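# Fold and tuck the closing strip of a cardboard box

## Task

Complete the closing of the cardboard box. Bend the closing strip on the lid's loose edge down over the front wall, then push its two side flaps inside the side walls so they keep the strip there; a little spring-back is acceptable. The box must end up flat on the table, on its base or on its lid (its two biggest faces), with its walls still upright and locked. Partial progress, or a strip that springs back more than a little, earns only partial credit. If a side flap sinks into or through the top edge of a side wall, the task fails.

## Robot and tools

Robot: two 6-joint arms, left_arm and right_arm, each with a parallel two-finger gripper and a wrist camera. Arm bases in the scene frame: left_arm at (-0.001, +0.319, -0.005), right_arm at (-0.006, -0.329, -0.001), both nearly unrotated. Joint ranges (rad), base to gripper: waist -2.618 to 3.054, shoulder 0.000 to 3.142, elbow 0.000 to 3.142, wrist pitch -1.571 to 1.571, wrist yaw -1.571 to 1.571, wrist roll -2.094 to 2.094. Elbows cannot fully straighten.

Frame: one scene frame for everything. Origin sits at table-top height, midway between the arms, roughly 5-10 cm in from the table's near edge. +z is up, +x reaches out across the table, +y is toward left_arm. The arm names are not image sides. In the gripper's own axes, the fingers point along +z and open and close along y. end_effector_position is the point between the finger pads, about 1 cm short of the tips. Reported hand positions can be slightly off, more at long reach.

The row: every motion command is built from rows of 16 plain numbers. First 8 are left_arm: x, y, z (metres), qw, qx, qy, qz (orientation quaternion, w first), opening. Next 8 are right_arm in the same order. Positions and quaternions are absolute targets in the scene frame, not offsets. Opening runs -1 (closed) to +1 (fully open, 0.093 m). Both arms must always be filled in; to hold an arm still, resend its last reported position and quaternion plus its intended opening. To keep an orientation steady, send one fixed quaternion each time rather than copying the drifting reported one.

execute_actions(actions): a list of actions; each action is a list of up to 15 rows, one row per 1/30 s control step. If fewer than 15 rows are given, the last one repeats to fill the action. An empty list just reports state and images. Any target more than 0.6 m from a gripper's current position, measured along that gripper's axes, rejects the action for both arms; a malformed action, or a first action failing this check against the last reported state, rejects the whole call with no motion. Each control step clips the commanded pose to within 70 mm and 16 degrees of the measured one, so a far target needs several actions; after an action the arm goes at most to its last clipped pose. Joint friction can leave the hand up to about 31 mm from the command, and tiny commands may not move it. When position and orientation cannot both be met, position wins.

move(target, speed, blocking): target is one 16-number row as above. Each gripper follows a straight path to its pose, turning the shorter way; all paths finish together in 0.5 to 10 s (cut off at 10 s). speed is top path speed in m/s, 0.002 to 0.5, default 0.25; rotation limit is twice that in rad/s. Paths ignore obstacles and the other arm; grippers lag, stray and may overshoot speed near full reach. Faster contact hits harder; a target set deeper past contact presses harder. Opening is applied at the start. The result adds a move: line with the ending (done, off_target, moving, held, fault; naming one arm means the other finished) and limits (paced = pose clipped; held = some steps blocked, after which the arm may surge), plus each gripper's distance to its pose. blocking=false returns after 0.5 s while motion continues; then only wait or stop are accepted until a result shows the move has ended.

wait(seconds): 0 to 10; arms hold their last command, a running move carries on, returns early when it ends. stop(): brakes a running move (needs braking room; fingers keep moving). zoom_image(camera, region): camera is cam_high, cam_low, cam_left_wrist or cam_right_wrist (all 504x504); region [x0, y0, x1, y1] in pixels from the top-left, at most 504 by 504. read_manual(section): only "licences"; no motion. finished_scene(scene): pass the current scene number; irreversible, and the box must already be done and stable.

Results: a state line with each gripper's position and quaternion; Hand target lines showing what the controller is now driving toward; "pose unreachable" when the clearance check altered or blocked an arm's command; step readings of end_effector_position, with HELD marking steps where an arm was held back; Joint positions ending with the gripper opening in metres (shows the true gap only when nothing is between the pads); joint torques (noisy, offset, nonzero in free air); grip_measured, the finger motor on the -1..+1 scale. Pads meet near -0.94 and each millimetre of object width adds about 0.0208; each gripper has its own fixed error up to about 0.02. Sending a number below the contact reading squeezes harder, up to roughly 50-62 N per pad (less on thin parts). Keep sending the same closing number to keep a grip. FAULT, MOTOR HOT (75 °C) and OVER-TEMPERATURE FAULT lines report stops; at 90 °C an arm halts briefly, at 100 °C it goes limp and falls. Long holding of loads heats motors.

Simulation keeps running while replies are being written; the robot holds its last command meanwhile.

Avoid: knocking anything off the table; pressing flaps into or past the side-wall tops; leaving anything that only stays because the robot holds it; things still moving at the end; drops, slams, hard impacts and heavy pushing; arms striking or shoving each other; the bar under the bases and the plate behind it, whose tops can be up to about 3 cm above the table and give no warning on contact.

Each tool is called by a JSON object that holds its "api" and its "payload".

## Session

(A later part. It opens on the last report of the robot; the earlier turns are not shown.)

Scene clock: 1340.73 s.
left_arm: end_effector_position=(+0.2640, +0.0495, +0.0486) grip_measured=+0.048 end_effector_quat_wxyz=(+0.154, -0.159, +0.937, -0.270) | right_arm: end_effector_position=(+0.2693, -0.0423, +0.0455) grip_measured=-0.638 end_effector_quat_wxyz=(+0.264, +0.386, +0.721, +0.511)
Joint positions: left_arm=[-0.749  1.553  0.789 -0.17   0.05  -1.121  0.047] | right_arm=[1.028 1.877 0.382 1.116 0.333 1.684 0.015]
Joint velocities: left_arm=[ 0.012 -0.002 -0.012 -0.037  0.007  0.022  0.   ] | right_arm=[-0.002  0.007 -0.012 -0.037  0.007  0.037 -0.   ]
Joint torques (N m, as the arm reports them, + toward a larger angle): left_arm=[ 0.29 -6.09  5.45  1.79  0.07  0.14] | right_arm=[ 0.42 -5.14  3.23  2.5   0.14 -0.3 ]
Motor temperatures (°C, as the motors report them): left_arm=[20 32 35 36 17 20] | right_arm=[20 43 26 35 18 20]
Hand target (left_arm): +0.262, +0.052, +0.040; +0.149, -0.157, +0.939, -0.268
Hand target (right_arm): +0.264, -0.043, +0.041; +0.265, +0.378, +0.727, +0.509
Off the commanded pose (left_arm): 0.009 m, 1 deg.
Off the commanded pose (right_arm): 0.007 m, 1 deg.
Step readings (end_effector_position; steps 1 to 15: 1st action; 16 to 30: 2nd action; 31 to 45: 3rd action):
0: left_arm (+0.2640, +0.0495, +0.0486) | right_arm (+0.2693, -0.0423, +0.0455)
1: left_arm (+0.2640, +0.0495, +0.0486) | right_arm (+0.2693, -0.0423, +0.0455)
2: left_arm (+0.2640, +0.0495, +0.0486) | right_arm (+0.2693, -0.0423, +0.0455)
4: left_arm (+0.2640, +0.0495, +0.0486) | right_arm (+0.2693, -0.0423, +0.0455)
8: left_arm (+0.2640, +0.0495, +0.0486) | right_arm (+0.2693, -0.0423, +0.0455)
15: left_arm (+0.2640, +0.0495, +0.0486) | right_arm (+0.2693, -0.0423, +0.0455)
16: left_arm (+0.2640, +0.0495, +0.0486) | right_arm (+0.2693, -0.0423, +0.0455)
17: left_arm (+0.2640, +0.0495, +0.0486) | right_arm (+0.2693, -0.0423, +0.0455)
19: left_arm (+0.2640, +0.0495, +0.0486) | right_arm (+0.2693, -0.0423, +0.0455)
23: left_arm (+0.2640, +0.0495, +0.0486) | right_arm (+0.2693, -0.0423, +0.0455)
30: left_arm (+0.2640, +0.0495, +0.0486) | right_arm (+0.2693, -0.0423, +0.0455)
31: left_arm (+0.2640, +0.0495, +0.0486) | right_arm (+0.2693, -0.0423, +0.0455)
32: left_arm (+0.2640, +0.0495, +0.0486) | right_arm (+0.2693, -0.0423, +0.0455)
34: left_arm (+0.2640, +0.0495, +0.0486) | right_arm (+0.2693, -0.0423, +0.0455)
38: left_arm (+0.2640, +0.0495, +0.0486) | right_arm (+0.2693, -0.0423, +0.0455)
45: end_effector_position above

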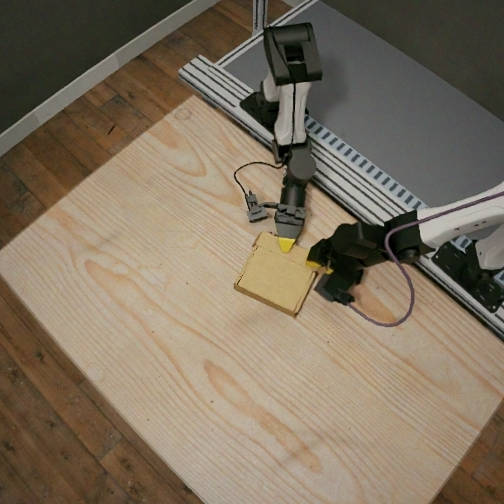

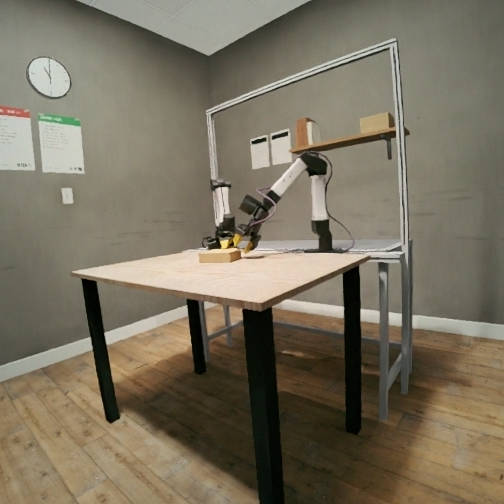

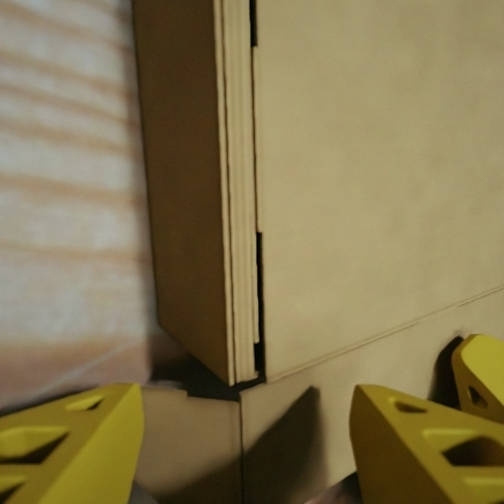

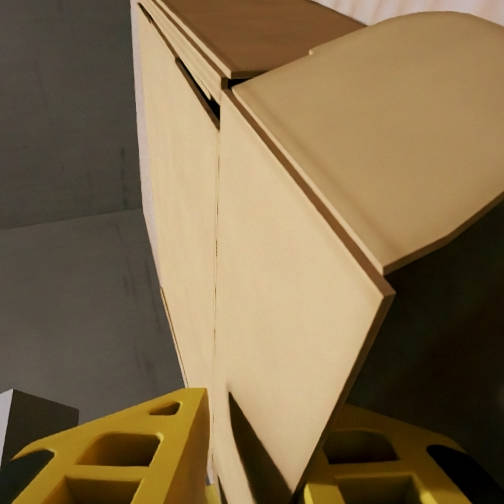

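{"api": "execute_actions", "payload": {"actions": [[[0.262,0.052,0.040,0.1487,-0.1565,0.9387,-0.2685,0.05,0.264,-0.043,0.041,0.2649,0.3782,0.7266,0.5088,-0.70]],[[0.262,0.052,0.040,0.1487,-0.1565,0.9387,-0.2685,0.05,0.264,-0.043,0.041,0.2649,0.3782,0.7266,0.5088,-0.76]]]}}

Scene clock: 1348.13 s.
left_arm: end_effector_position=(+0.2640, +0.0495, +0.0486) grip_measured=+0.048 end_effector_quat_wxyz=(+0.154, -0.159, +0.937, -0.270) | right_arm: end_effector_position=(+0.2693, -0.0423, +0.0455) grip_measured=-0.758 end_effector_quat_wxyz=(+0.264, +0.386, +0.721, +0.511)
Joint positions: left_arm=[-0.749  1.553  0.789 -0.17   0.05  -1.121  0.047] | right_arm=[1.028 1.877 0.382 1.116 0.333 1.684 0.009]
Joint velocities: left_arm=[-0.002 -0.017 -0.017 -0.007  0.022  0.022  0.   ] | right_arm=[-0.002 -0.007 -0.007 -0.066  0.007 -0.007  0.   ]
Joint torques (N m, as the arm reports them, + toward a larger angle): left_arm=[ 0.2  -5.98  5.47  1.81  0.1   0.16] | right_arm=[ 0.44 -5.13  3.27  2.49  0.15 -0.3 ]
Motor temperatures (°C, as the motors report them): left_arm=[20 32 35 36 17 20] | right_arm=[20 43 26 36 18 20]
Hand target (left_arm): +0.262, +0.052, +0.040; +0.149, -0.157, +0.939, -0.268
Hand target (right_arm): +0.264, -0.043, +0.041; +0.265, +0.378, +0.727, +0.509
Off the commanded pose (left_arm): 0.009 m, 1 deg.
Off the commanded pose (right_arm): 0.007 m, 1 deg.
Step readings (end_effector_position; steps 1 to 15: 1st action; 16 to 30: 2nd action):
0: left_arm (+0.2640, +0.0495, +0.0486) | right_arm (+0.2693, -0.0423, +0.0455)
1: left_arm (+0.2640, +0.0495, +0.0486) | right_arm (+0.2693, -0.0423, +0.0455)
2: left_arm (+0.2640, +0.0495, +0.0486) | right_arm (+0.2693, -0.0423, +0.0455)
4: left_arm (+0.2640, +0.0495, +0.0486) | right_arm (+0.2693, -0.0423, +0.0455)
8: left_arm (+0.2640, +0.0495, +0.0486) | right_arm (+0.2693, -0.0423, +0.0455)
15: left_arm (+0.2640, +0.0495, +0.0486) | right_arm (+0.2693, -0.0423, +0.0455)
16: left_arm (+0.2640, +0.0495, +0.0486) | right_arm (+0.2693, -0.0423, +0.0455)
17: left_arm (+0.2640, +0.0495, +0.0486) | right_arm (+0.2693, -0.0423, +0.0455)
19: left_arm (+0.2640, +0.0495, +0.0486) | right_arm (+0.2693, -0.0423, +0.0455)
23: left_arm (+0.2640, +0.0495, +0.0486) | right_arm (+0.2693, -0.0423, +0.0455)
30: end_effector_position above

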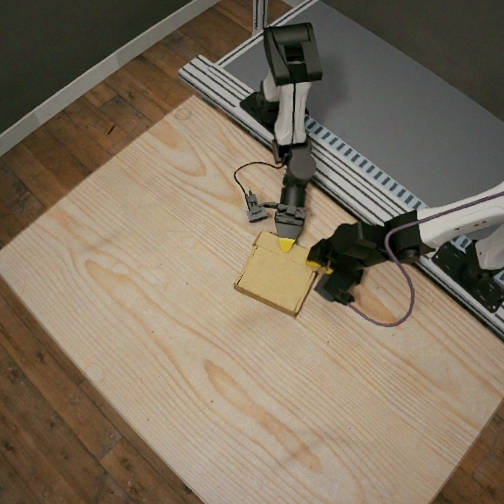

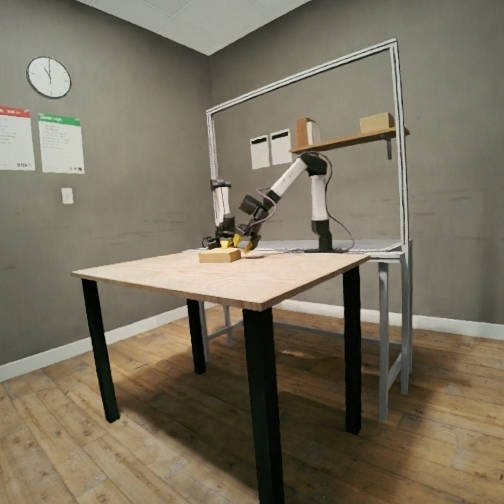

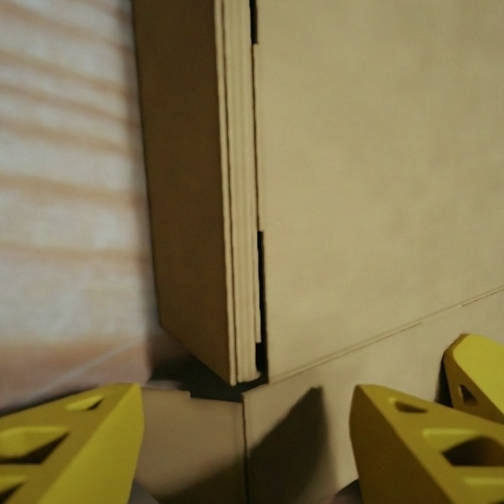

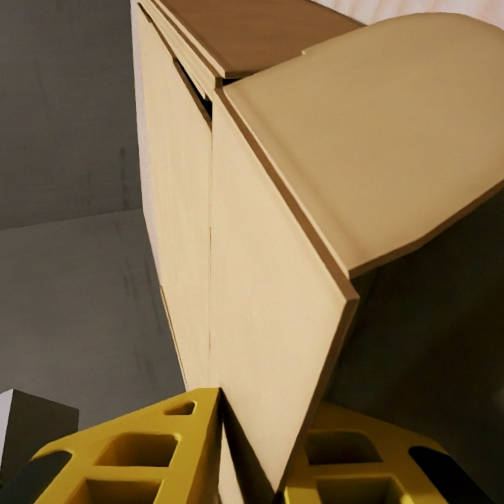

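{"api": "execute_actions", "payload": {"actions": [[[0.262,0.052,0.040,0.1487,-0.1565,0.9387,-0.2685,-0.10,0.264,-0.043,0.041,0.2649,0.3782,0.7266,0.5088,-0.80]],[[0.262,0.052,0.040,0.1487,-0.1565,0.9387,-0.2685,-0.25,0.264,-0.043,0.041,0.2649,0.3782,0.7266,0.5088,-0.80]],[[0.262,0.052,0.040,0.1487,-0.1565,0.9387,-0.2685,-0.40,0.264,-0.043,0.041,0.2649,0.3782,0.7266,0.5088,-0.80]]]}}

Scene clock: 1355.57 s.
left_arm: end_effector_position=(+0.2640, +0.0495, +0.0486) grip_measured=-0.398 end_effector_quat_wxyz=(+0.154, -0.159, +0.937, -0.270) | right_arm: end_effector_position=(+0.2696, -0.0420, +0.0467) grip_measured=-0.798 end_effector_quat_wxyz=(+0.265, +0.386, +0.719, +0.513)
Joint positions: left_arm=[-0.749  1.553  0.789 -0.17   0.05  -1.121  0.026] | right_arm=[1.028 1.877 0.382 1.121 0.334 1.684 0.007]
Joint velocities: left_arm=[-0.012 -0.007 -0.012 -0.037  0.007  0.066  0.   ] | right_arm=[ 0.012 -0.022  0.012  0.022  0.007 -0.037 -0.   ]
Joint torques (N m, as the arm reports them, + toward a larger angle): left_arm=[ 0.26 -5.96  5.49  1.81  0.07  0.15] | right_arm=[ 0.45 -5.16  3.21  2.44  0.14 -0.3 ]
Motor temperatures (°C, as the motors report them): left_arm=[20 32 35 36 17 20] | right_arm=[20 43 26 36 18 20]
Hand target (left_arm): +0.262, +0.052, +0.040; +0.149, -0.157, +0.939, -0.268
Hand target (right_arm): +0.264, -0.043, +0.041; +0.265, +0.378, +0.727, +0.509
Off the commanded pose (left_arm): 0.009 m, 1 deg.
Off the commanded pose (right_arm): 0.008 m, 1 deg.
Step readings (end_effector_position; steps 1 to 15: 1st action; 16 to 30: 2nd action; 31 to 45: 3rd action):
0: left_arm (+0.2640, +0.0495, +0.0486) | right_arm (+0.2693, -0.0423, +0.0455)
1: left_arm (+0.2640, +0.0495, +0.0486) | right_arm (+0.2693, -0.0423, +0.0456)
2: left_arm (+0.2640, +0.0495, +0.0486) | right_arm (+0.2695, -0.0421, +0.0461)
4: left_arm (+0.2640, +0.0495, +0.0486) | right_arm (+0.2696, -0.0419, +0.0467)
8: left_arm (+0.2640, +0.0495, +0.0486) | right_arm (+0.2696, -0.0419, +0.0467)
15: left_arm (+0.2640, +0.0495, +0.0486) | right_arm (+0.2696, -0.0419, +0.0467)
16: left_arm (+0.2640, +0.0495, +0.0486) | right_arm (+0.2696, -0.0419, +0.0467)
17: left_arm (+0.2640, +0.0495, +0.0486) | right_arm (+0.2696, -0.0419, +0.0467)
19: left_arm (+0.2640, +0.0495, +0.0486) | right_arm (+0.2696, -0.0419, +0.0467)
23: left_arm (+0.2640, +0.0495, +0.0486) | right_arm (+0.2696, -0.0419, +0.0467)
30: left_arm (+0.2640, +0.0495, +0.0486) | right_arm (+0.2696, -0.0419, +0.0467)
31: left_arm (+0.2640, +0.0495, +0.0486) | right_arm (+0.2696, -0.0419, +0.0467)
32: left_arm (+0.2640, +0.0495, +0.0486) | right_arm (+0.2696, -0.0420, +0.0467)
34: left_arm (+0.2640, +0.0495, +0.0486) | right_arm (+0.2696, -0.0420, +0.0467)
38: left_arm (+0.2640, +0.0495, +0.0486) | right_arm (+0.2696, -0.0420, +0.0467)
45: end_effector_position above

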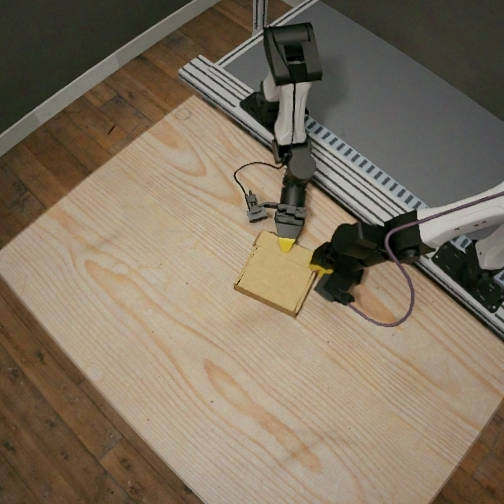

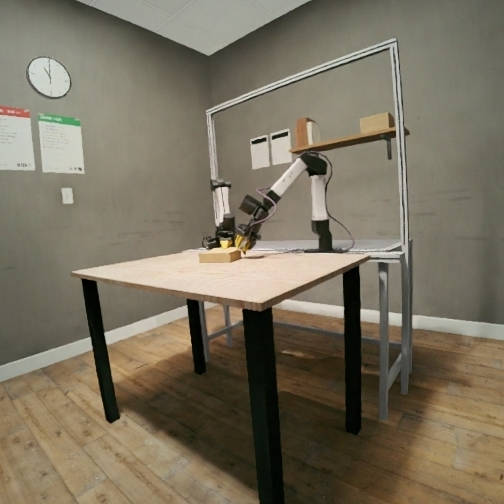

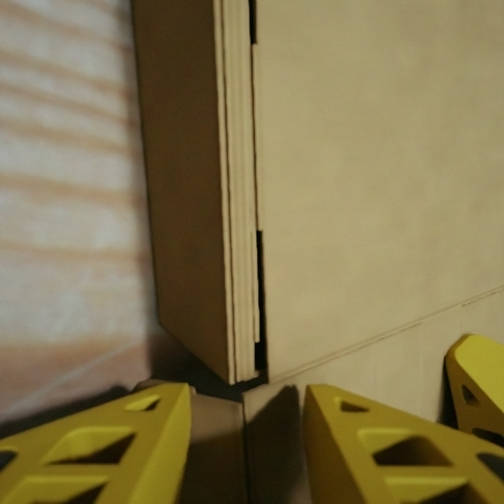

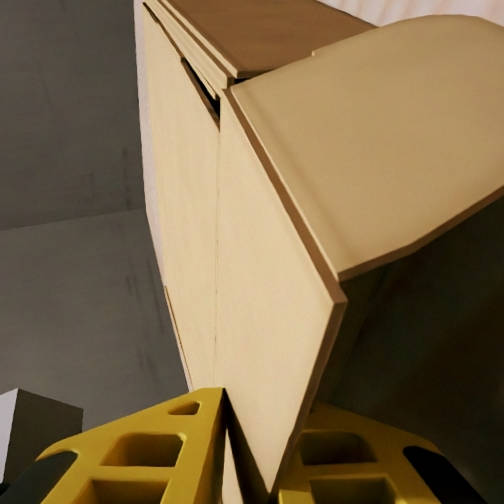

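{"api": "execute_actions", "payload": {"actions": [[[0.262,0.052,0.040,0.1487,-0.1565,0.9387,-0.2685,-0.50,0.264,-0.043,0.041,0.2649,0.3782,0.7266,0.5088,-0.80]],[[0.262,0.052,0.040,0.1487,-0.1565,0.9387,-0.2685,-0.60,0.264,-0.043,0.041,0.2649,0.3782,0.7266,0.5088,-0.80]],[[0.262,0.052,0.040,0.1487,-0.1565,0.9387,-0.2685,-0.70,0.264,-0.043,0.041,0.2649,0.3782,0.7266,0.5088,-0.80]]]}}

Scene clock: 1362.80 s.
left_arm: end_effector_position=(+0.2640, +0.0495, +0.0486) grip_measured=-0.698 end_effector_quat_wxyz=(+0.154, -0.159, +0.937, -0.270) | right_arm: end_effector_position=(+0.2698, -0.0422, +0.0467) grip_measured=-0.798 end_effector_quat_wxyz=(+0.265, +0.386, +0.719, +0.513)
Joint positions: left_arm=[-0.749  1.553  0.789 -0.17   0.05  -1.121  0.012] | right_arm=[1.028 1.877 0.382 1.121 0.335 1.684 0.007]
Joint velocities: left_arm=[ 0.002 -0.002  0.002 -0.007  0.037 -0.037  0.001] | right_arm=[ 0.002 -0.007 -0.002 -0.037 -0.037  0.051  0.   ]
Joint torques (N m, as the arm reports them, + toward a larger angle): left_arm=[ 0.23 -5.96  5.49  1.8   0.11  0.17] | right_arm=[ 0.47 -5.13  3.23  2.45  0.13 -0.31]
Motor temperatures (°C, as the motors report them): left_arm=[20 32 35 36 17 20] | right_arm=[20 43 26 36 18 20]
Hand target (left_arm): +0.262, +0.052, +0.040; +0.149, -0.157, +0.939, -0.268
Hand target (right_arm): +0.264, -0.043, +0.041; +0.265, +0.378, +0.727, +0.509
Off the commanded pose (left_arm): 0.009 m, 1 deg.
Off the commanded pose (right_arm): 0.008 m, 1 deg.
Step readings (end_effector_position; steps 1 to 15: 1st action; 16 to 30: 2nd action; 31 to 45: 3rd action):
0: left_arm (+0.2640, +0.0495, +0.0486) | right_arm (+0.2696, -0.0420, +0.0467)
1: left_arm (+0.2640, +0.0495, +0.0486) | right_arm (+0.2696, -0.0420, +0.0467)
2: left_arm (+0.2640, +0.0495, +0.0486) | right_arm (+0.2697, -0.0420, +0.0467)
4: left_arm (+0.2640, +0.0495, +0.0486) | right_arm (+0.2697, -0.0420, +0.0467)
8: left_arm (+0.2640, +0.0495, +0.0486) | right_arm (+0.2697, -0.0420, +0.0467)
15: left_arm (+0.2640, +0.0495, +0.0486) | right_arm (+0.2697, -0.0420, +0.0467)
16: left_arm (+0.2640, +0.0495, +0.0486) | right_arm (+0.2697, -0.0420, +0.0467)
17: left_arm (+0.2640, +0.0495, +0.0486) | right_arm (+0.2697, -0.0420, +0.0467)
19: left_arm (+0.2640, +0.0495, +0.0486) | right_arm (+0.2697, -0.0420, +0.0467)
23: left_arm (+0.2640, +0.0495, +0.0486) | right_arm (+0.2697, -0.0420, +0.0467)
30: left_arm (+0.2640, +0.0495, +0.0486) | right_arm (+0.2697, -0.0420, +0.0467)
31: left_arm (+0.2640, +0.0495, +0.0486) | right_arm (+0.2697, -0.0420, +0.0467)
32: left_arm (+0.2640, +0.0495, +0.0486) | right_arm (+0.2697, -0.0421, +0.0467)
34: left_arm (+0.2640, +0.0495, +0.0486) | right_arm (+0.2697, -0.0421, +0.0467)
38: left_arm (+0.2640, +0.0495, +0.0486) | right_arm (+0.2698, -0.0422, +0.0467)
45: end_effector_position above

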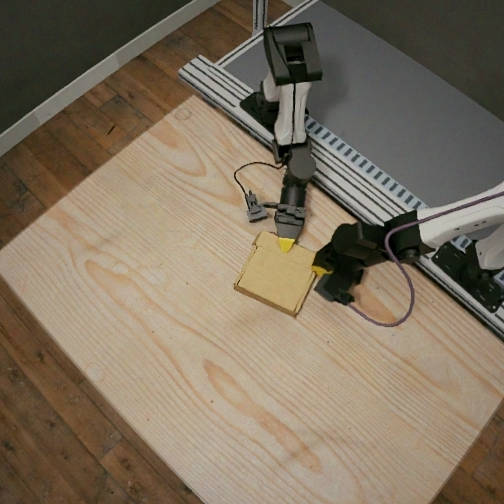

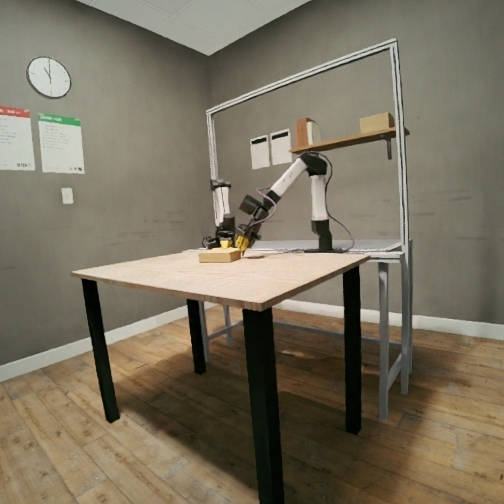

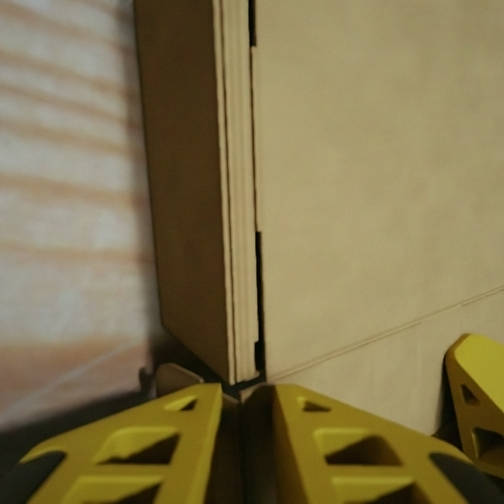

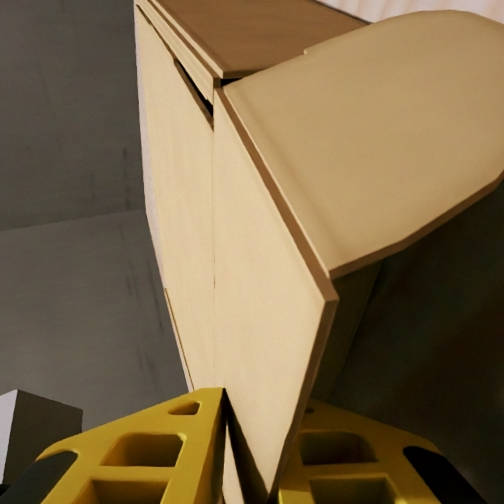

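{"api": "execute_actions", "payload": {"actions": [[[0.262,0.052,0.040,0.1487,-0.1565,0.9387,-0.2685,-0.35,0.264,-0.043,0.041,0.2649,0.3782,0.7266,0.5088,-0.80]],[[0.262,0.052,0.040,0.158,-0.1586,0.9215,-0.317,-0.35,0.264,-0.043,0.041,0.2649,0.3782,0.7266,0.5088,-0.80]],[[0.262,0.052,0.040,0.1660,-0.1606,0.9018,-0.3648,-0.35,0.264,-0.043,0.041,0.2649,0.3782,0.7266,0.5088,-0.80]],[[0.262,0.052,0.040,0.1660,-0.1606,0.9018,-0.3648,-0.35,0.264,-0.043,0.041,0.2649,0.3782,0.7266,0.5088,-0.80]]]}}

Scene clock: 1405.10 s.
left_arm: end_effector_position=(+0.2639, +0.0502, +0.0421) grip_measured=-0.352 end_effector_quat_wxyz=(+0.169, -0.158, +0.905, -0.358) | right_arm: end_effector_position=(+0.2694, -0.0430, +0.0460) grip_measured=-0.798 end_effector_quat_wxyz=(+0.266, +0.386, +0.720, +0.512)
Joint positions: left_arm=[-0.701  1.527  0.596  0.166  0.153 -1.131  0.028] | right_arm=[1.028 1.877 0.38  1.122 0.336 1.683 0.007]
Joint velocities: left_arm=[-0.007  0.002 -0.012  0.007 -0.007 -0.066 -0.   ] | right_arm=[-0.017 -0.007 -0.002 -0.022  0.037  0.022 -0.002]
Joint torques (N m, as the arm reports them, + toward a larger angle): left_arm=[ 0.43 -6.46  5.09  2.09  0.13  0.03] | right_arm=[ 0.46 -5.11  3.51  2.45  0.12 -0.29]
Motor temperatures (°C, as the motors report them): left_arm=[20 32 35 36 17 20] | right_arm=[20 42 25 37 18 20]
Hand target (left_arm): +0.262, +0.052, +0.040; +0.166, -0.161, +0.902, -0.364
Hand target (right_arm): +0.264, -0.043, +0.041; +0.265, +0.378, +0.727, +0.509
Off the commanded pose (left_arm): 0.003 m, 1 deg.
Off the commanded pose (right_arm): 0.007 m, 1 deg.
Step readings (end_effector_position; steps 1 to 15: 1st action; 16 to 30: 2nd action; 31 to 45: 3rd action; 46 to 60: 4th action):
0: left_arm (+0.2640, +0.0495, +0.0486) | right_arm (+0.2698, -0.0422, +0.0467)
1: left_arm (+0.2640, +0.0494, +0.0487) | right_arm (+0.2698, -0.0422, +0.0467)
2: left_arm (+0.2640, +0.0494, +0.0487) | right_arm (+0.2698, -0.0422, +0.0468)
4: left_arm (+0.2640, +0.0494, +0.0487) | right_arm (+0.2698, -0.0422, +0.0468)
8: left_arm (+0.2641, +0.0494, +0.0487) | right_arm (+0.2698, -0.0422, +0.0468)
15: left_arm (+0.2641, +0.0494, +0.0487) | right_arm (+0.2698, -0.0422, +0.0468)
16: left_arm (+0.2644, +0.0489, +0.0482) | right_arm (+0.2698, -0.0422, +0.0468)
17: left_arm (+0.2641, +0.0500, +0.0466) | right_arm (+0.2698, -0.0422, +0.0468)
19: left_arm (+0.2618, +0.0541, +0.0403) | right_arm (+0.2697, -0.0420, +0.0468)
23: left_arm (+0.2631, +0.0520, +0.0413) | right_arm (+0.2694, -0.0425, +0.0464)
30: left_arm (+0.2636, +0.0505, +0.0421) | right_arm (+0.2693, -0.0429, +0.0460)
31: left_arm (+0.2639, +0.0500, +0.0423) | right_arm (+0.2693, -0.0429, +0.0460)
32: left_arm (+0.2634, +0.0512, +0.0416) | right_arm (+0.2693, -0.0429, +0.0460)
34: left_arm (+0.2625, +0.0535, +0.0392) | right_arm (+0.2692, -0.0428, +0.0460)
38: left_arm (+0.2630, +0.0523, +0.0400) | right_arm (+0.2692, -0.0428, +0.0460)
45: left_arm (+0.2637, +0.0508, +0.0416) | right_arm (+0.2693, -0.0429, +0.0460)
46: left_arm (+0.2638, +0.0506, +0.0417) | right_arm (+0.2694, -0.0430, +0.0460)
47: left_arm (+0.2638, +0.0505, +0.0418) | right_arm (+0.2694, -0.0430, +0.0460)
49: left_arm (+0.2638, +0.0504, +0.0419) | right_arm (+0.2694, -0.0430, +0.0460)
53: left_arm (+0.2639, +0.0503, +0.0420) | right_arm (+0.2694, -0.0430, +0.0460)
60: end_effector_position above

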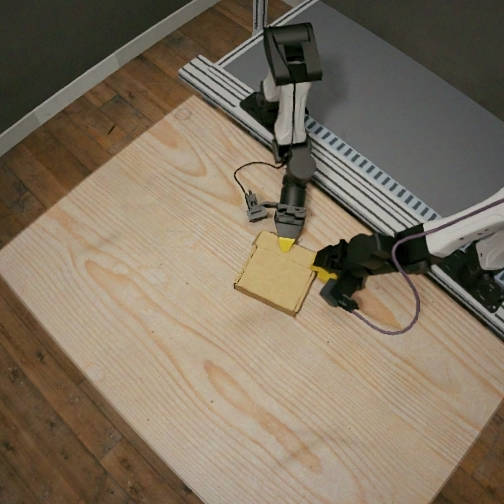

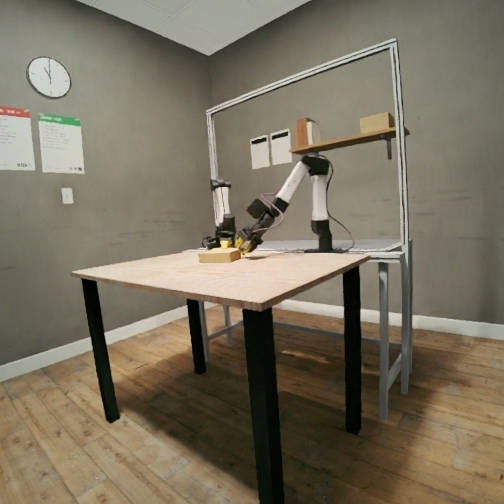

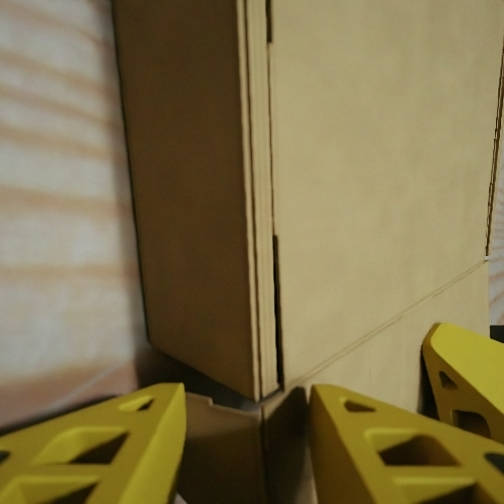

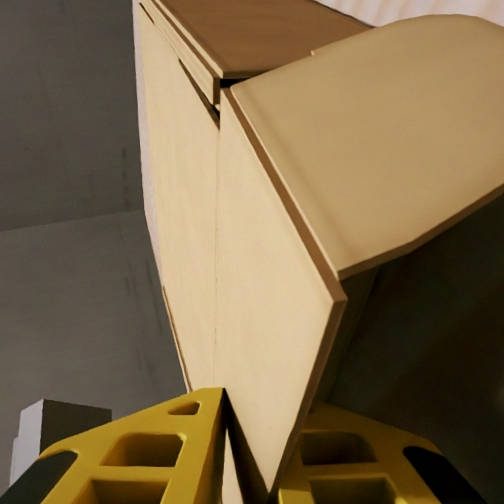

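{"api": "execute_actions", "payload": {"actions": [[[0.2627,0.048,0.041,0.1660,-0.1606,0.9018,-0.3648,-0.35,0.264,-0.043,0.041,0.2649,0.3782,0.7266,0.5088,-0.80]],[[0.2634,0.0445,0.042,0.1660,-0.1606,0.9018,-0.3648,-0.35,0.264,-0.043,0.041,0.2649,0.3782,0.7266,0.5088,-0.80]],[[0.264,0.041,0.043,0.1660,-0.1606,0.9018,-0.3648,-0.35,0.264,-0.043,0.041,0.2649,0.3782,0.7266,0.5088,-0.80]],[[0.264,0.041,0.043,0.1660,-0.1606,0.9018,-0.3648,-0.35,0.264,-0.043,0.041,0.2649,0.3782,0.7266,0.5088,-0.80]]]}}

Scene clock: 1417.13 s.
left_arm: end_effector_position=(+0.2622, +0.0486, +0.0399) grip_measured=-0.352 end_effector_quat_wxyz=(+0.164, -0.163, +0.905, -0.357) | right_arm: end_effector_position=(+0.2694, -0.0430, +0.0460) grip_measured=-0.798 end_effector_quat_wxyz=(+0.266, +0.386, +0.720, +0.512)
Joint positions: left_arm=[-0.708  1.535  0.596  0.169  0.15  -1.148  0.028] | right_arm=[1.028 1.877 0.38  1.122 0.336 1.683 0.007]
Joint velocities: left_arm=[-0.002  0.022 -0.007  0.007  0.007  0.037  0.   ] | right_arm=[-0.007 -0.007 -0.002  0.022 -0.007  0.022  0.001]
Joint torques (N m, as the arm reports them, + toward a larger angle): left_arm=[-1.16 -5.11  8.1   1.96 -0.01  0.03] | right_arm=[ 0.47 -5.09  3.5   2.45  0.12 -0.29]
Motor temperatures (°C, as the motors report them): left_arm=[20 32 35 37 17 20] | right_arm=[20 42 25 37 18 20]
Hand target (left_arm): +0.264, +0.041, +0.043; +0.166, -0.161, +0.902, -0.365
Hand target (right_arm): +0.264, -0.043, +0.041; +0.265, +0.378, +0.727, +0.509
Off the commanded pose (left_arm): 0.008 m, 1 deg.
Off the commanded pose (right_arm): 0.007 m, 1 deg.
Step readings (end_effector_position; steps 1 to 15: 1st action; 16 to 30: 2nd action; 31 to 45: 3rd action; 46 to 60: 4th action):
0: left_arm (+0.2639, +0.0502, +0.0422) | right_arm (+0.2694, -0.0430, +0.0460)
1: left_arm (+0.2639, +0.0502, +0.0422) | right_arm (+0.2694, -0.0430, +0.0460)
2: left_arm (+0.2639, +0.0502, +0.0422) | right_arm (+0.2694, -0.0430, +0.0460)
4: left_arm (+0.2639, +0.0502, +0.0422) | right_arm (+0.2694, -0.0430, +0.0460)
8: left_arm (+0.2639, +0.0502, +0.0422) | right_arm (+0.2694, -0.0430, +0.0460)
15: left_arm (+0.2639, +0.0502, +0.0422) | right_arm (+0.2694, -0.0430, +0.0460)
16: left_arm (+0.2639, +0.0502, +0.0422) | right_arm (+0.2694, -0.0430, +0.0460)
17: left_arm (+0.2639, +0.0502, +0.0422) | right_arm (+0.2694, -0.0430, +0.0460)
19: left_arm (+0.2639, +0.0502, +0.0422) | right_arm (+0.2694, -0.0430, +0.0460)
23: left_arm (+0.2639, +0.0502, +0.0422) | right_arm (+0.2694, -0.0430, +0.0460)
30: left_arm (+0.2639, +0.0502, +0.0422) | right_arm (+0.2694, -0.0430, +0.0460)
31: left_arm (+0.2636, +0.0500, +0.0418) | right_arm (+0.2694, -0.0430, +0.0460)
32: left_arm (+0.2630, +0.0495, +0.0411) | right_arm (+0.2694, -0.0430, +0.0460)
34: left_arm (+0.2622, +0.0487, +0.0398) | right_arm (+0.2694, -0.0430, +0.0460)
38: left_arm (+0.2622, +0.0486, +0.0399) | right_arm (+0.2694, -0.0430, +0.0460)
45: left_arm (+0.2622, +0.0486, +0.0399) | right_arm (+0.2694, -0.0430, +0.0460)
46: left_arm (+0.2622, +0.0486, +0.0399) | right_arm (+0.2694, -0.0430, +0.0460)
47: left_arm (+0.2622, +0.0486, +0.0399) | right_arm (+0.2694, -0.0430, +0.0460)
49: left_arm (+0.2622, +0.0486, +0.0399) | right_arm (+0.2694, -0.0430, +0.0460)
53: left_arm (+0.2622, +0.0486, +0.0399) | right_arm (+0.2694, -0.0430, +0.0460)
60: end_effector_position above

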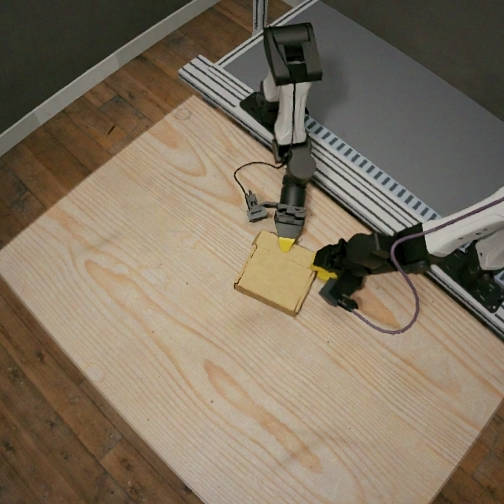

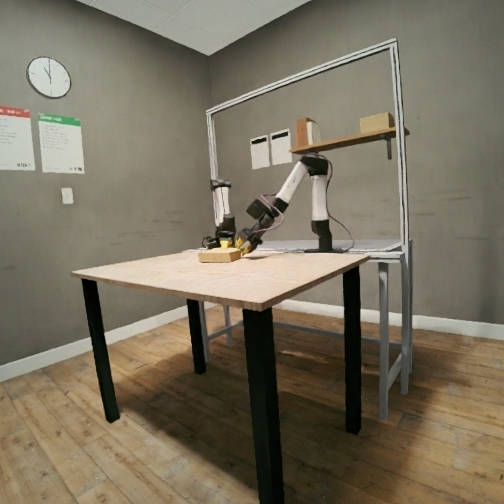

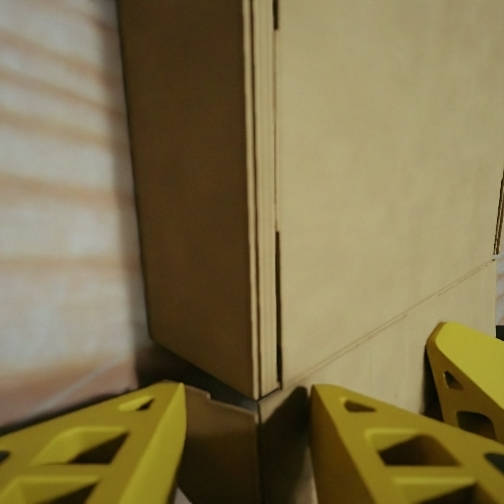

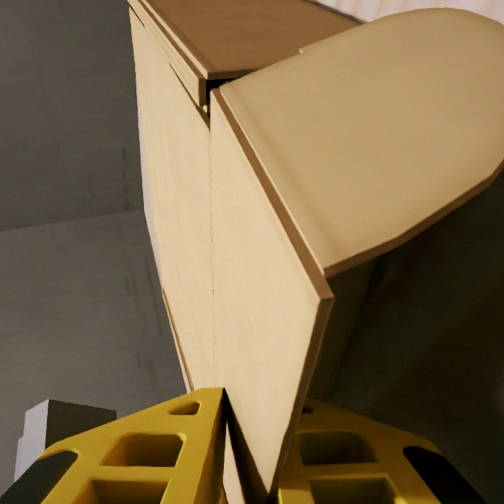

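{"api": "execute_actions", "payload": {"actions": [[[0.264,0.041,0.043,0.1660,-0.1606,0.9018,-0.3648,-0.18,0.264,-0.043,0.041,0.2649,0.3782,0.7266,0.5088,-0.80]],[[0.2645,0.039,0.045,0.1660,-0.1606,0.9018,-0.3648,-0.18,0.264,-0.043,0.041,0.2649,0.3782,0.7266,0.5088,-0.80]],[[0.265,0.037,0.047,0.1660,-0.1606,0.9018,-0.3648,-0.18,0.264,-0.043,0.041,0.2649,0.3782,0.7266,0.5088,-0.80]]]}}

Scene clock: 1428.37 s.
left_arm: end_effector_position=(+0.2596, +0.0461, +0.0399) grip_measured=-0.182 end_effector_quat_wxyz=(+0.162, -0.161, +0.905, -0.358) | right_arm: end_effector_position=(+0.2694, -0.0430, +0.0460) grip_measured=-0.798 end_effector_quat_wxyz=(+0.266, +0.386, +0.720, +0.512)
Joint positions: left_arm=[-0.72   1.535  0.596  0.169  0.147 -1.153  0.036] | right_arm=[1.028 1.877 0.38  1.122 0.336 1.683 0.007]
Joint velocities: left_arm=[ 0.022  0.007 -0.002 -0.022 -0.007 -0.066 -0.   ] | right_arm=[ 0.007 -0.002 -0.002  0.022 -0.022 -0.022  0.001]
Joint torques (N m, as the arm reports them, + toward a larger angle): left_arm=[-0.86 -5.09  9.89  1.76 -0.05  0.  ] | right_arm=[ 0.45 -5.09  3.54  2.44  0.12 -0.29]
Motor temperatures (°C, as the motors report them): left_arm=[20 32 36 38 17 20] | right_arm=[20 42 25 37 18 20]
Hand target (left_arm): +0.265, +0.037, +0.047; +0.166, -0.161, +0.902, -0.365
Hand target (right_arm): +0.264, -0.043, +0.041; +0.265, +0.378, +0.727, +0.509
Off the commanded pose (left_arm): 0.013 m, 1 deg.
Off the commanded pose (right_arm): 0.007 m, 1 deg.
Step readings (end_effector_position; steps 1 to 15: 1st action; 16 to 30: 2nd action; 31 to 45: 3rd action):
0: left_arm (+0.2622, +0.0486, +0.0399) | right_arm (+0.2694, -0.0430, +0.0460)
1: left_arm (+0.2622, +0.0486, +0.0399) | right_arm (+0.2694, -0.0430, +0.0460)
2: left_arm (+0.2620, +0.0484, +0.0399) | right_arm (+0.2694, -0.0430, +0.0460)
4: left_arm (+0.2617, +0.0481, +0.0399) | right_arm (+0.2694, -0.0430, +0.0460)
8: left_arm (+0.2615, +0.0479, +0.0399) | right_arm (+0.2694, -0.0430, +0.0460)
15: left_arm (+0.2615, +0.0479, +0.0399) | right_arm (+0.2694, -0.0430, +0.0460)
16: left_arm (+0.2614, +0.0478, +0.0399) | right_arm (+0.2694, -0.0430, +0.0460)
17: left_arm (+0.2611, +0.0475, +0.0400) | right_arm (+0.2694, -0.0430, +0.0460)
19: left_arm (+0.2606, +0.0470, +0.0400) | right_arm (+0.2694, -0.0430, +0.0460)
23: left_arm (+0.2605, +0.0470, +0.0400) | right_arm (+0.2694, -0.0430, +0.0460)
30: left_arm (+0.2605, +0.0470, +0.0400) | right_arm (+0.2694, -0.0430, +0.0460)
31: left_arm (+0.2604, +0.0468, +0.0400) | right_arm (+0.2694, -0.0430, +0.0460)
32: left_arm (+0.2603, +0.0467, +0.0399) | right_arm (+0.2694, -0.0430, +0.0460)
34: left_arm (+0.2597, +0.0462, +0.0399) | right_arm (+0.2694, -0.0430, +0.0460)
38: left_arm (+0.2596, +0.0460, +0.0399) | right_arm (+0.2694, -0.0430, +0.0460)
45: end_effector_position above

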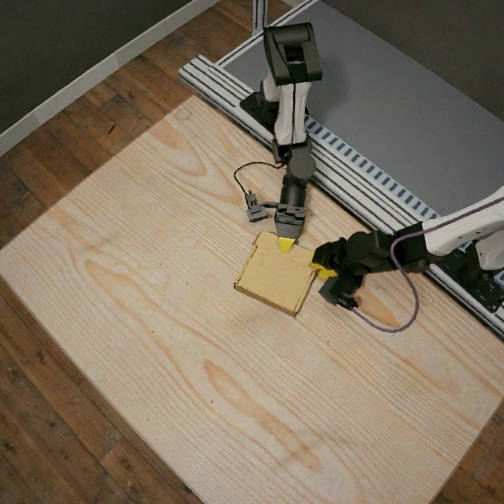

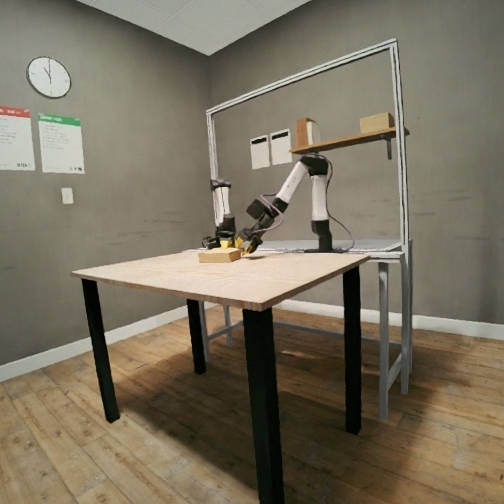

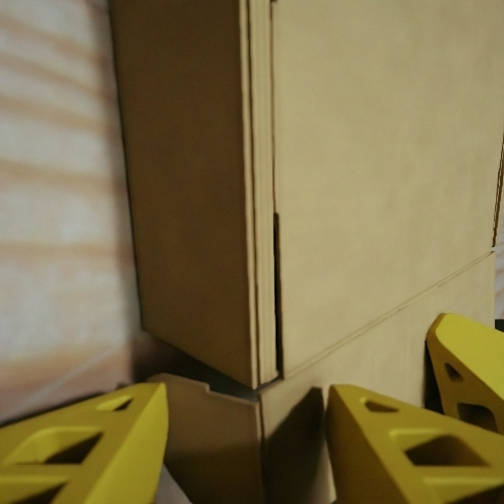

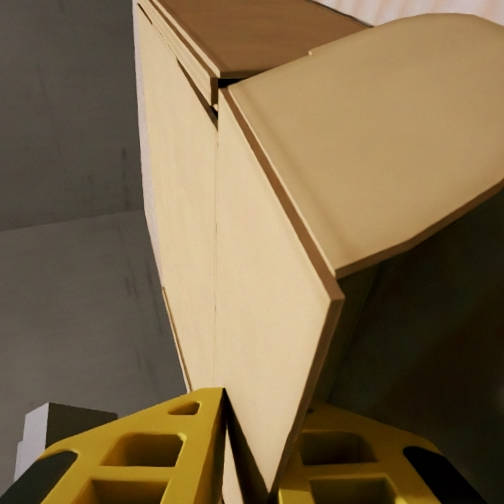

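{"api": "execute_actions", "payload": {"actions": [[[0.2665,0.0355,0.048,0.1660,-0.1606,0.9018,-0.3648,-0.18,0.264,-0.043,0.041,0.2649,0.3782,0.7266,0.5088,-0.80]],[[0.268,0.034,0.049,0.1660,-0.1606,0.9018,-0.3648,-0.18,0.264,-0.043,0.041,0.2649,0.3782,0.7266,0.5088,-0.80]]]}}

Scene clock: 1434.07 s.
left_arm: end_effector_position=(+0.2619, +0.0440, +0.0408) grip_measured=-0.182 end_effector_quat_wxyz=(+0.162, -0.162, +0.905, -0.358) | right_arm: end_effector_position=(+0.2696, -0.0430, +0.0464) grip_measured=-0.798 end_effector_quat_wxyz=(+0.266, +0.386, +0.719, +0.512)
Joint positions: left_arm=[-0.72   1.544  0.609  0.166  0.147 -1.154  0.036] | right_arm=[1.028 1.877 0.38  1.123 0.337 1.683 0.007]
Joint velocities: left_arm=[ 0.012 -0.002 -0.002  0.007 -0.066  0.037  0.001] | right_arm=[ 0.007 -0.002  0.002 -0.095  0.007 -0.037 -0.001]
Joint torques (N m, as the arm reports them, + toward a larger angle): left_arm=[-0.97 -5.31 10.37  1.74 -0.04  0.01] | right_arm=[ 0.45 -5.09  3.48  2.44  0.11 -0.29]
Motor temperatures (°C, as the motors report them): left_arm=[20 32 37 37 17 20] | right_arm=[20 42 25 37 18 20]
Hand target (left_arm): +0.268, +0.034, +0.049; +0.166, -0.161, +0.902, -0.365
Hand target (right_arm): +0.264, -0.043, +0.041; +0.265, +0.378, +0.727, +0.509
Off the commanded pose (left_arm): 0.014 m, 1 deg.
Off the commanded pose (right_arm): 0.008 m, 1 deg.
Step readings (end_effector_position; steps 1 to 15: 1st action; 16 to 30: 2nd action):
0: left_arm (+0.2596, +0.0461, +0.0399) | right_arm (+0.2694, -0.0430, +0.0460)
1: left_arm (+0.2598, +0.0459, +0.0399) | right_arm (+0.2694, -0.0430, +0.0460)
2: left_arm (+0.2605, +0.0453, +0.0401) | right_arm (+0.2694, -0.0430, +0.0460)
4: left_arm (+0.2617, +0.0442, +0.0408) | right_arm (+0.2695, -0.0430, +0.0461)
8: left_arm (+0.2621, +0.0438, +0.0411) | right_arm (+0.2696, -0.0430, +0.0464)
15: left_arm (+0.2621, +0.0438, +0.0411) | right_arm (+0.2696, -0.0430, +0.0464)
16: left_arm (+0.2621, +0.0438, +0.0411) | right_arm (+0.2696, -0.0430, +0.0464)
17: left_arm (+0.2620, +0.0439, +0.0409) | right_arm (+0.2696, -0.0430, +0.0464)
19: left_arm (+0.2619, +0.0440, +0.0408) | right_arm (+0.2696, -0.0430, +0.0464)
23: left_arm (+0.2619, +0.0440, +0.0408) | right_arm (+0.2696, -0.0430, +0.0464)
30: end_effector_position above

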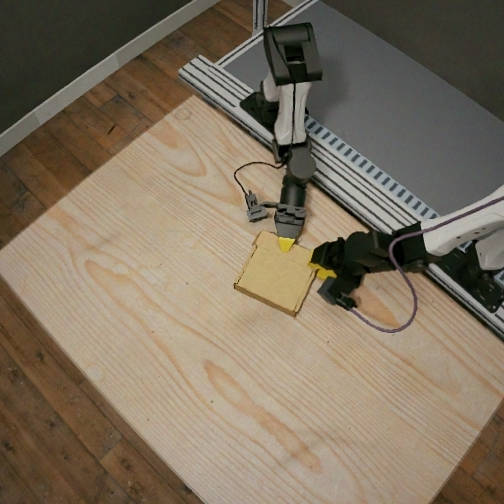

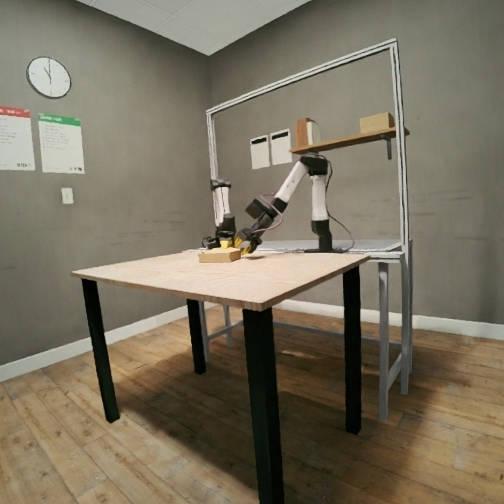

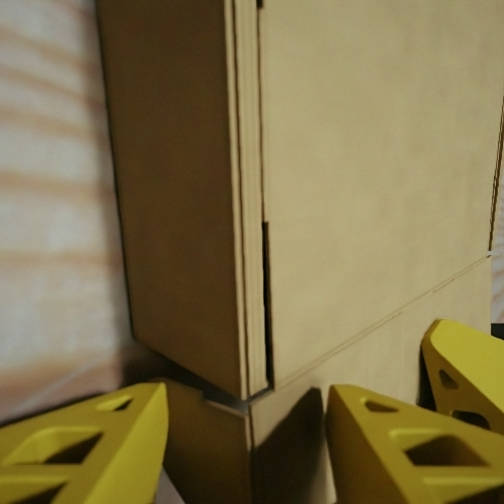

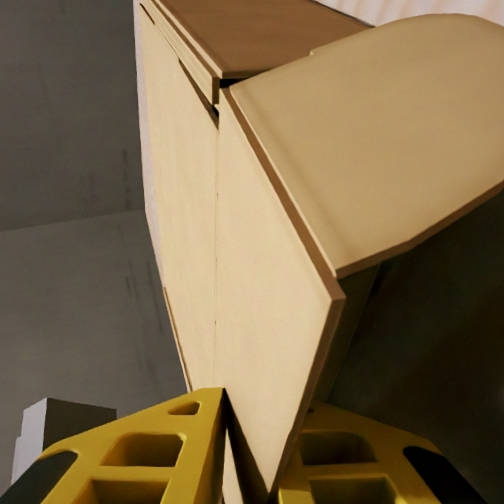

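{"api": "execute_actions", "payload": {"actions": [[[0.269,0.032,0.0505,0.1660,-0.1606,0.9018,-0.3648,-0.18,0.264,-0.043,0.041,0.2649,0.3782,0.7266,0.5088,-0.80]],[[0.270,0.030,0.052,0.1660,-0.1606,0.9018,-0.3648,-0.18,0.264,-0.043,0.041,0.2649,0.3782,0.7266,0.5088,-0.80]],[[0.271,0.028,0.0535,0.1660,-0.1606,0.9018,-0.3648,-0.18,0.264,-0.043,0.041,0.2649,0.3782,0.7266,0.5088,-0.80]]]}}

Scene clock: 1439.77 s.
left_arm: end_effector_position=(+0.2659, +0.0369, +0.0453) grip_measured=-0.182 end_effector_quat_wxyz=(+0.161, -0.161, +0.906, -0.357) | right_arm: end_effector_position=(+0.2699, -0.0430, +0.0472) grip_measured=-0.798 end_effector_quat_wxyz=(+0.267, +0.387, +0.718, +0.514)
Joint positions: left_arm=[-0.729  1.56   0.65   0.138  0.141 -1.16   0.036] | right_arm=[1.028 1.877 0.38  1.127 0.339 1.683 0.007]
Joint velocities: left_arm=[ 0.007 -0.007 -0.007 -0.022  0.007 -0.037 -0.   ] | right_arm=[-0.002 -0.017 -0.002  0.007 -0.007  0.037 -0.   ]
Joint torques (N m, as the arm reports them, + toward a larger angle): left_arm=[-0.88 -5.95  9.82  1.78 -0.04  0.04] | right_arm=[ 0.48 -5.09  3.5   2.39  0.1  -0.3 ]
Motor temperatures (°C, as the motors report them): left_arm=[20 31 37 37 17 20] | right_arm=[20 42 25 37 18 20]
Hand target (left_arm): +0.271, +0.028, +0.054; +0.166, -0.161, +0.902, -0.365
Hand target (right_arm): +0.264, -0.043, +0.041; +0.265, +0.378, +0.727, +0.509
Off the commanded pose (left_arm): 0.013 m, 1 deg.
Off the commanded pose (right_arm): 0.009 m, 2 deg.
Step readings (end_effector_position; steps 1 to 15: 1st action; 16 to 30: 2nd action; 31 to 45: 3rd action):
0: left_arm (+0.2619, +0.0440, +0.0408) | right_arm (+0.2696, -0.0430, +0.0464)
1: left_arm (+0.2620, +0.0438, +0.0409) | right_arm (+0.2696, -0.0430, +0.0464)
2: left_arm (+0.2626, +0.0430, +0.0412) | right_arm (+0.2696, -0.0430, +0.0464)
4: left_arm (+0.2639, +0.0410, +0.0427) | right_arm (+0.2696, -0.0430, +0.0466)
8: left_arm (+0.2643, +0.0403, +0.0432) | right_arm (+0.2697, -0.0429, +0.0469)
15: left_arm (+0.2643, +0.0404, +0.0431) | right_arm (+0.2697, -0.0429, +0.0469)
16: left_arm (+0.2642, +0.0405, +0.0430) | right_arm (+0.2697, -0.0429, +0.0469)
17: left_arm (+0.2642, +0.0407, +0.0428) | right_arm (+0.2697, -0.0429, +0.0469)
19: left_arm (+0.2641, +0.0409, +0.0425) | right_arm (+0.2697, -0.0429, +0.0469)
23: left_arm (+0.2640, +0.0410, +0.0424) | right_arm (+0.2697, -0.0429, +0.0469)
30: left_arm (+0.2640, +0.0411, +0.0423) | right_arm (+0.2697, -0.0429, +0.0469)
31: left_arm (+0.2642, +0.0407, +0.0427) | right_arm (+0.2697, -0.0429, +0.0469)
32: left_arm (+0.2647, +0.0398, +0.0432) | right_arm (+0.2697, -0.0429, +0.0469)
34: left_arm (+0.2658, +0.0375, +0.0451) | right_arm (+0.2698, -0.0429, +0.0471)
38: left_arm (+0.2659, +0.0369, +0.0453) | right_arm (+0.2699, -0.0430, +0.0472)
45: end_effector_position above

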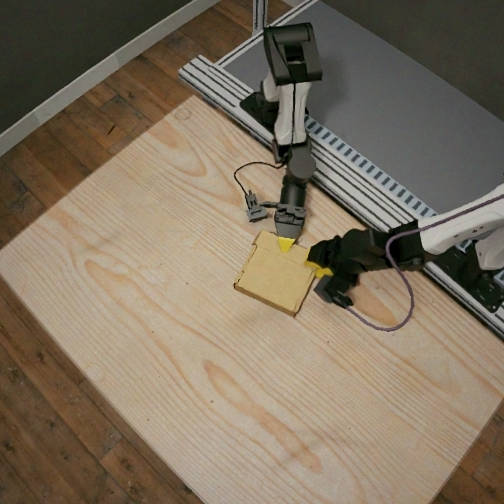

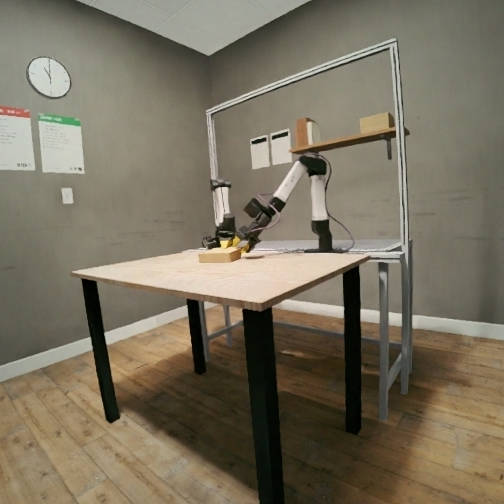

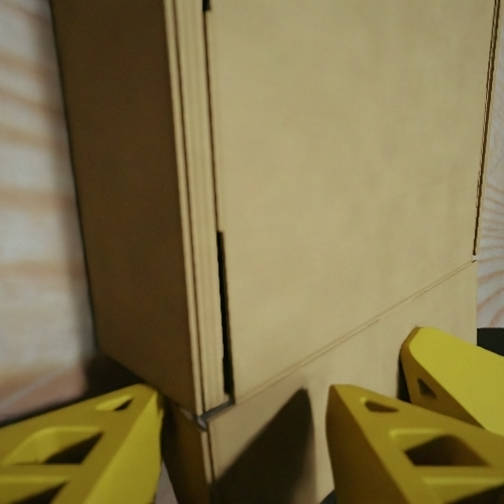

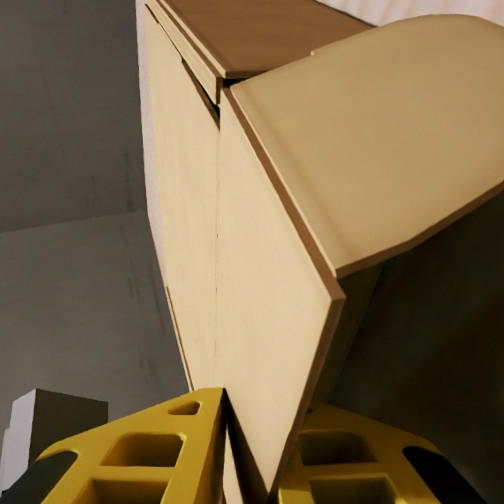

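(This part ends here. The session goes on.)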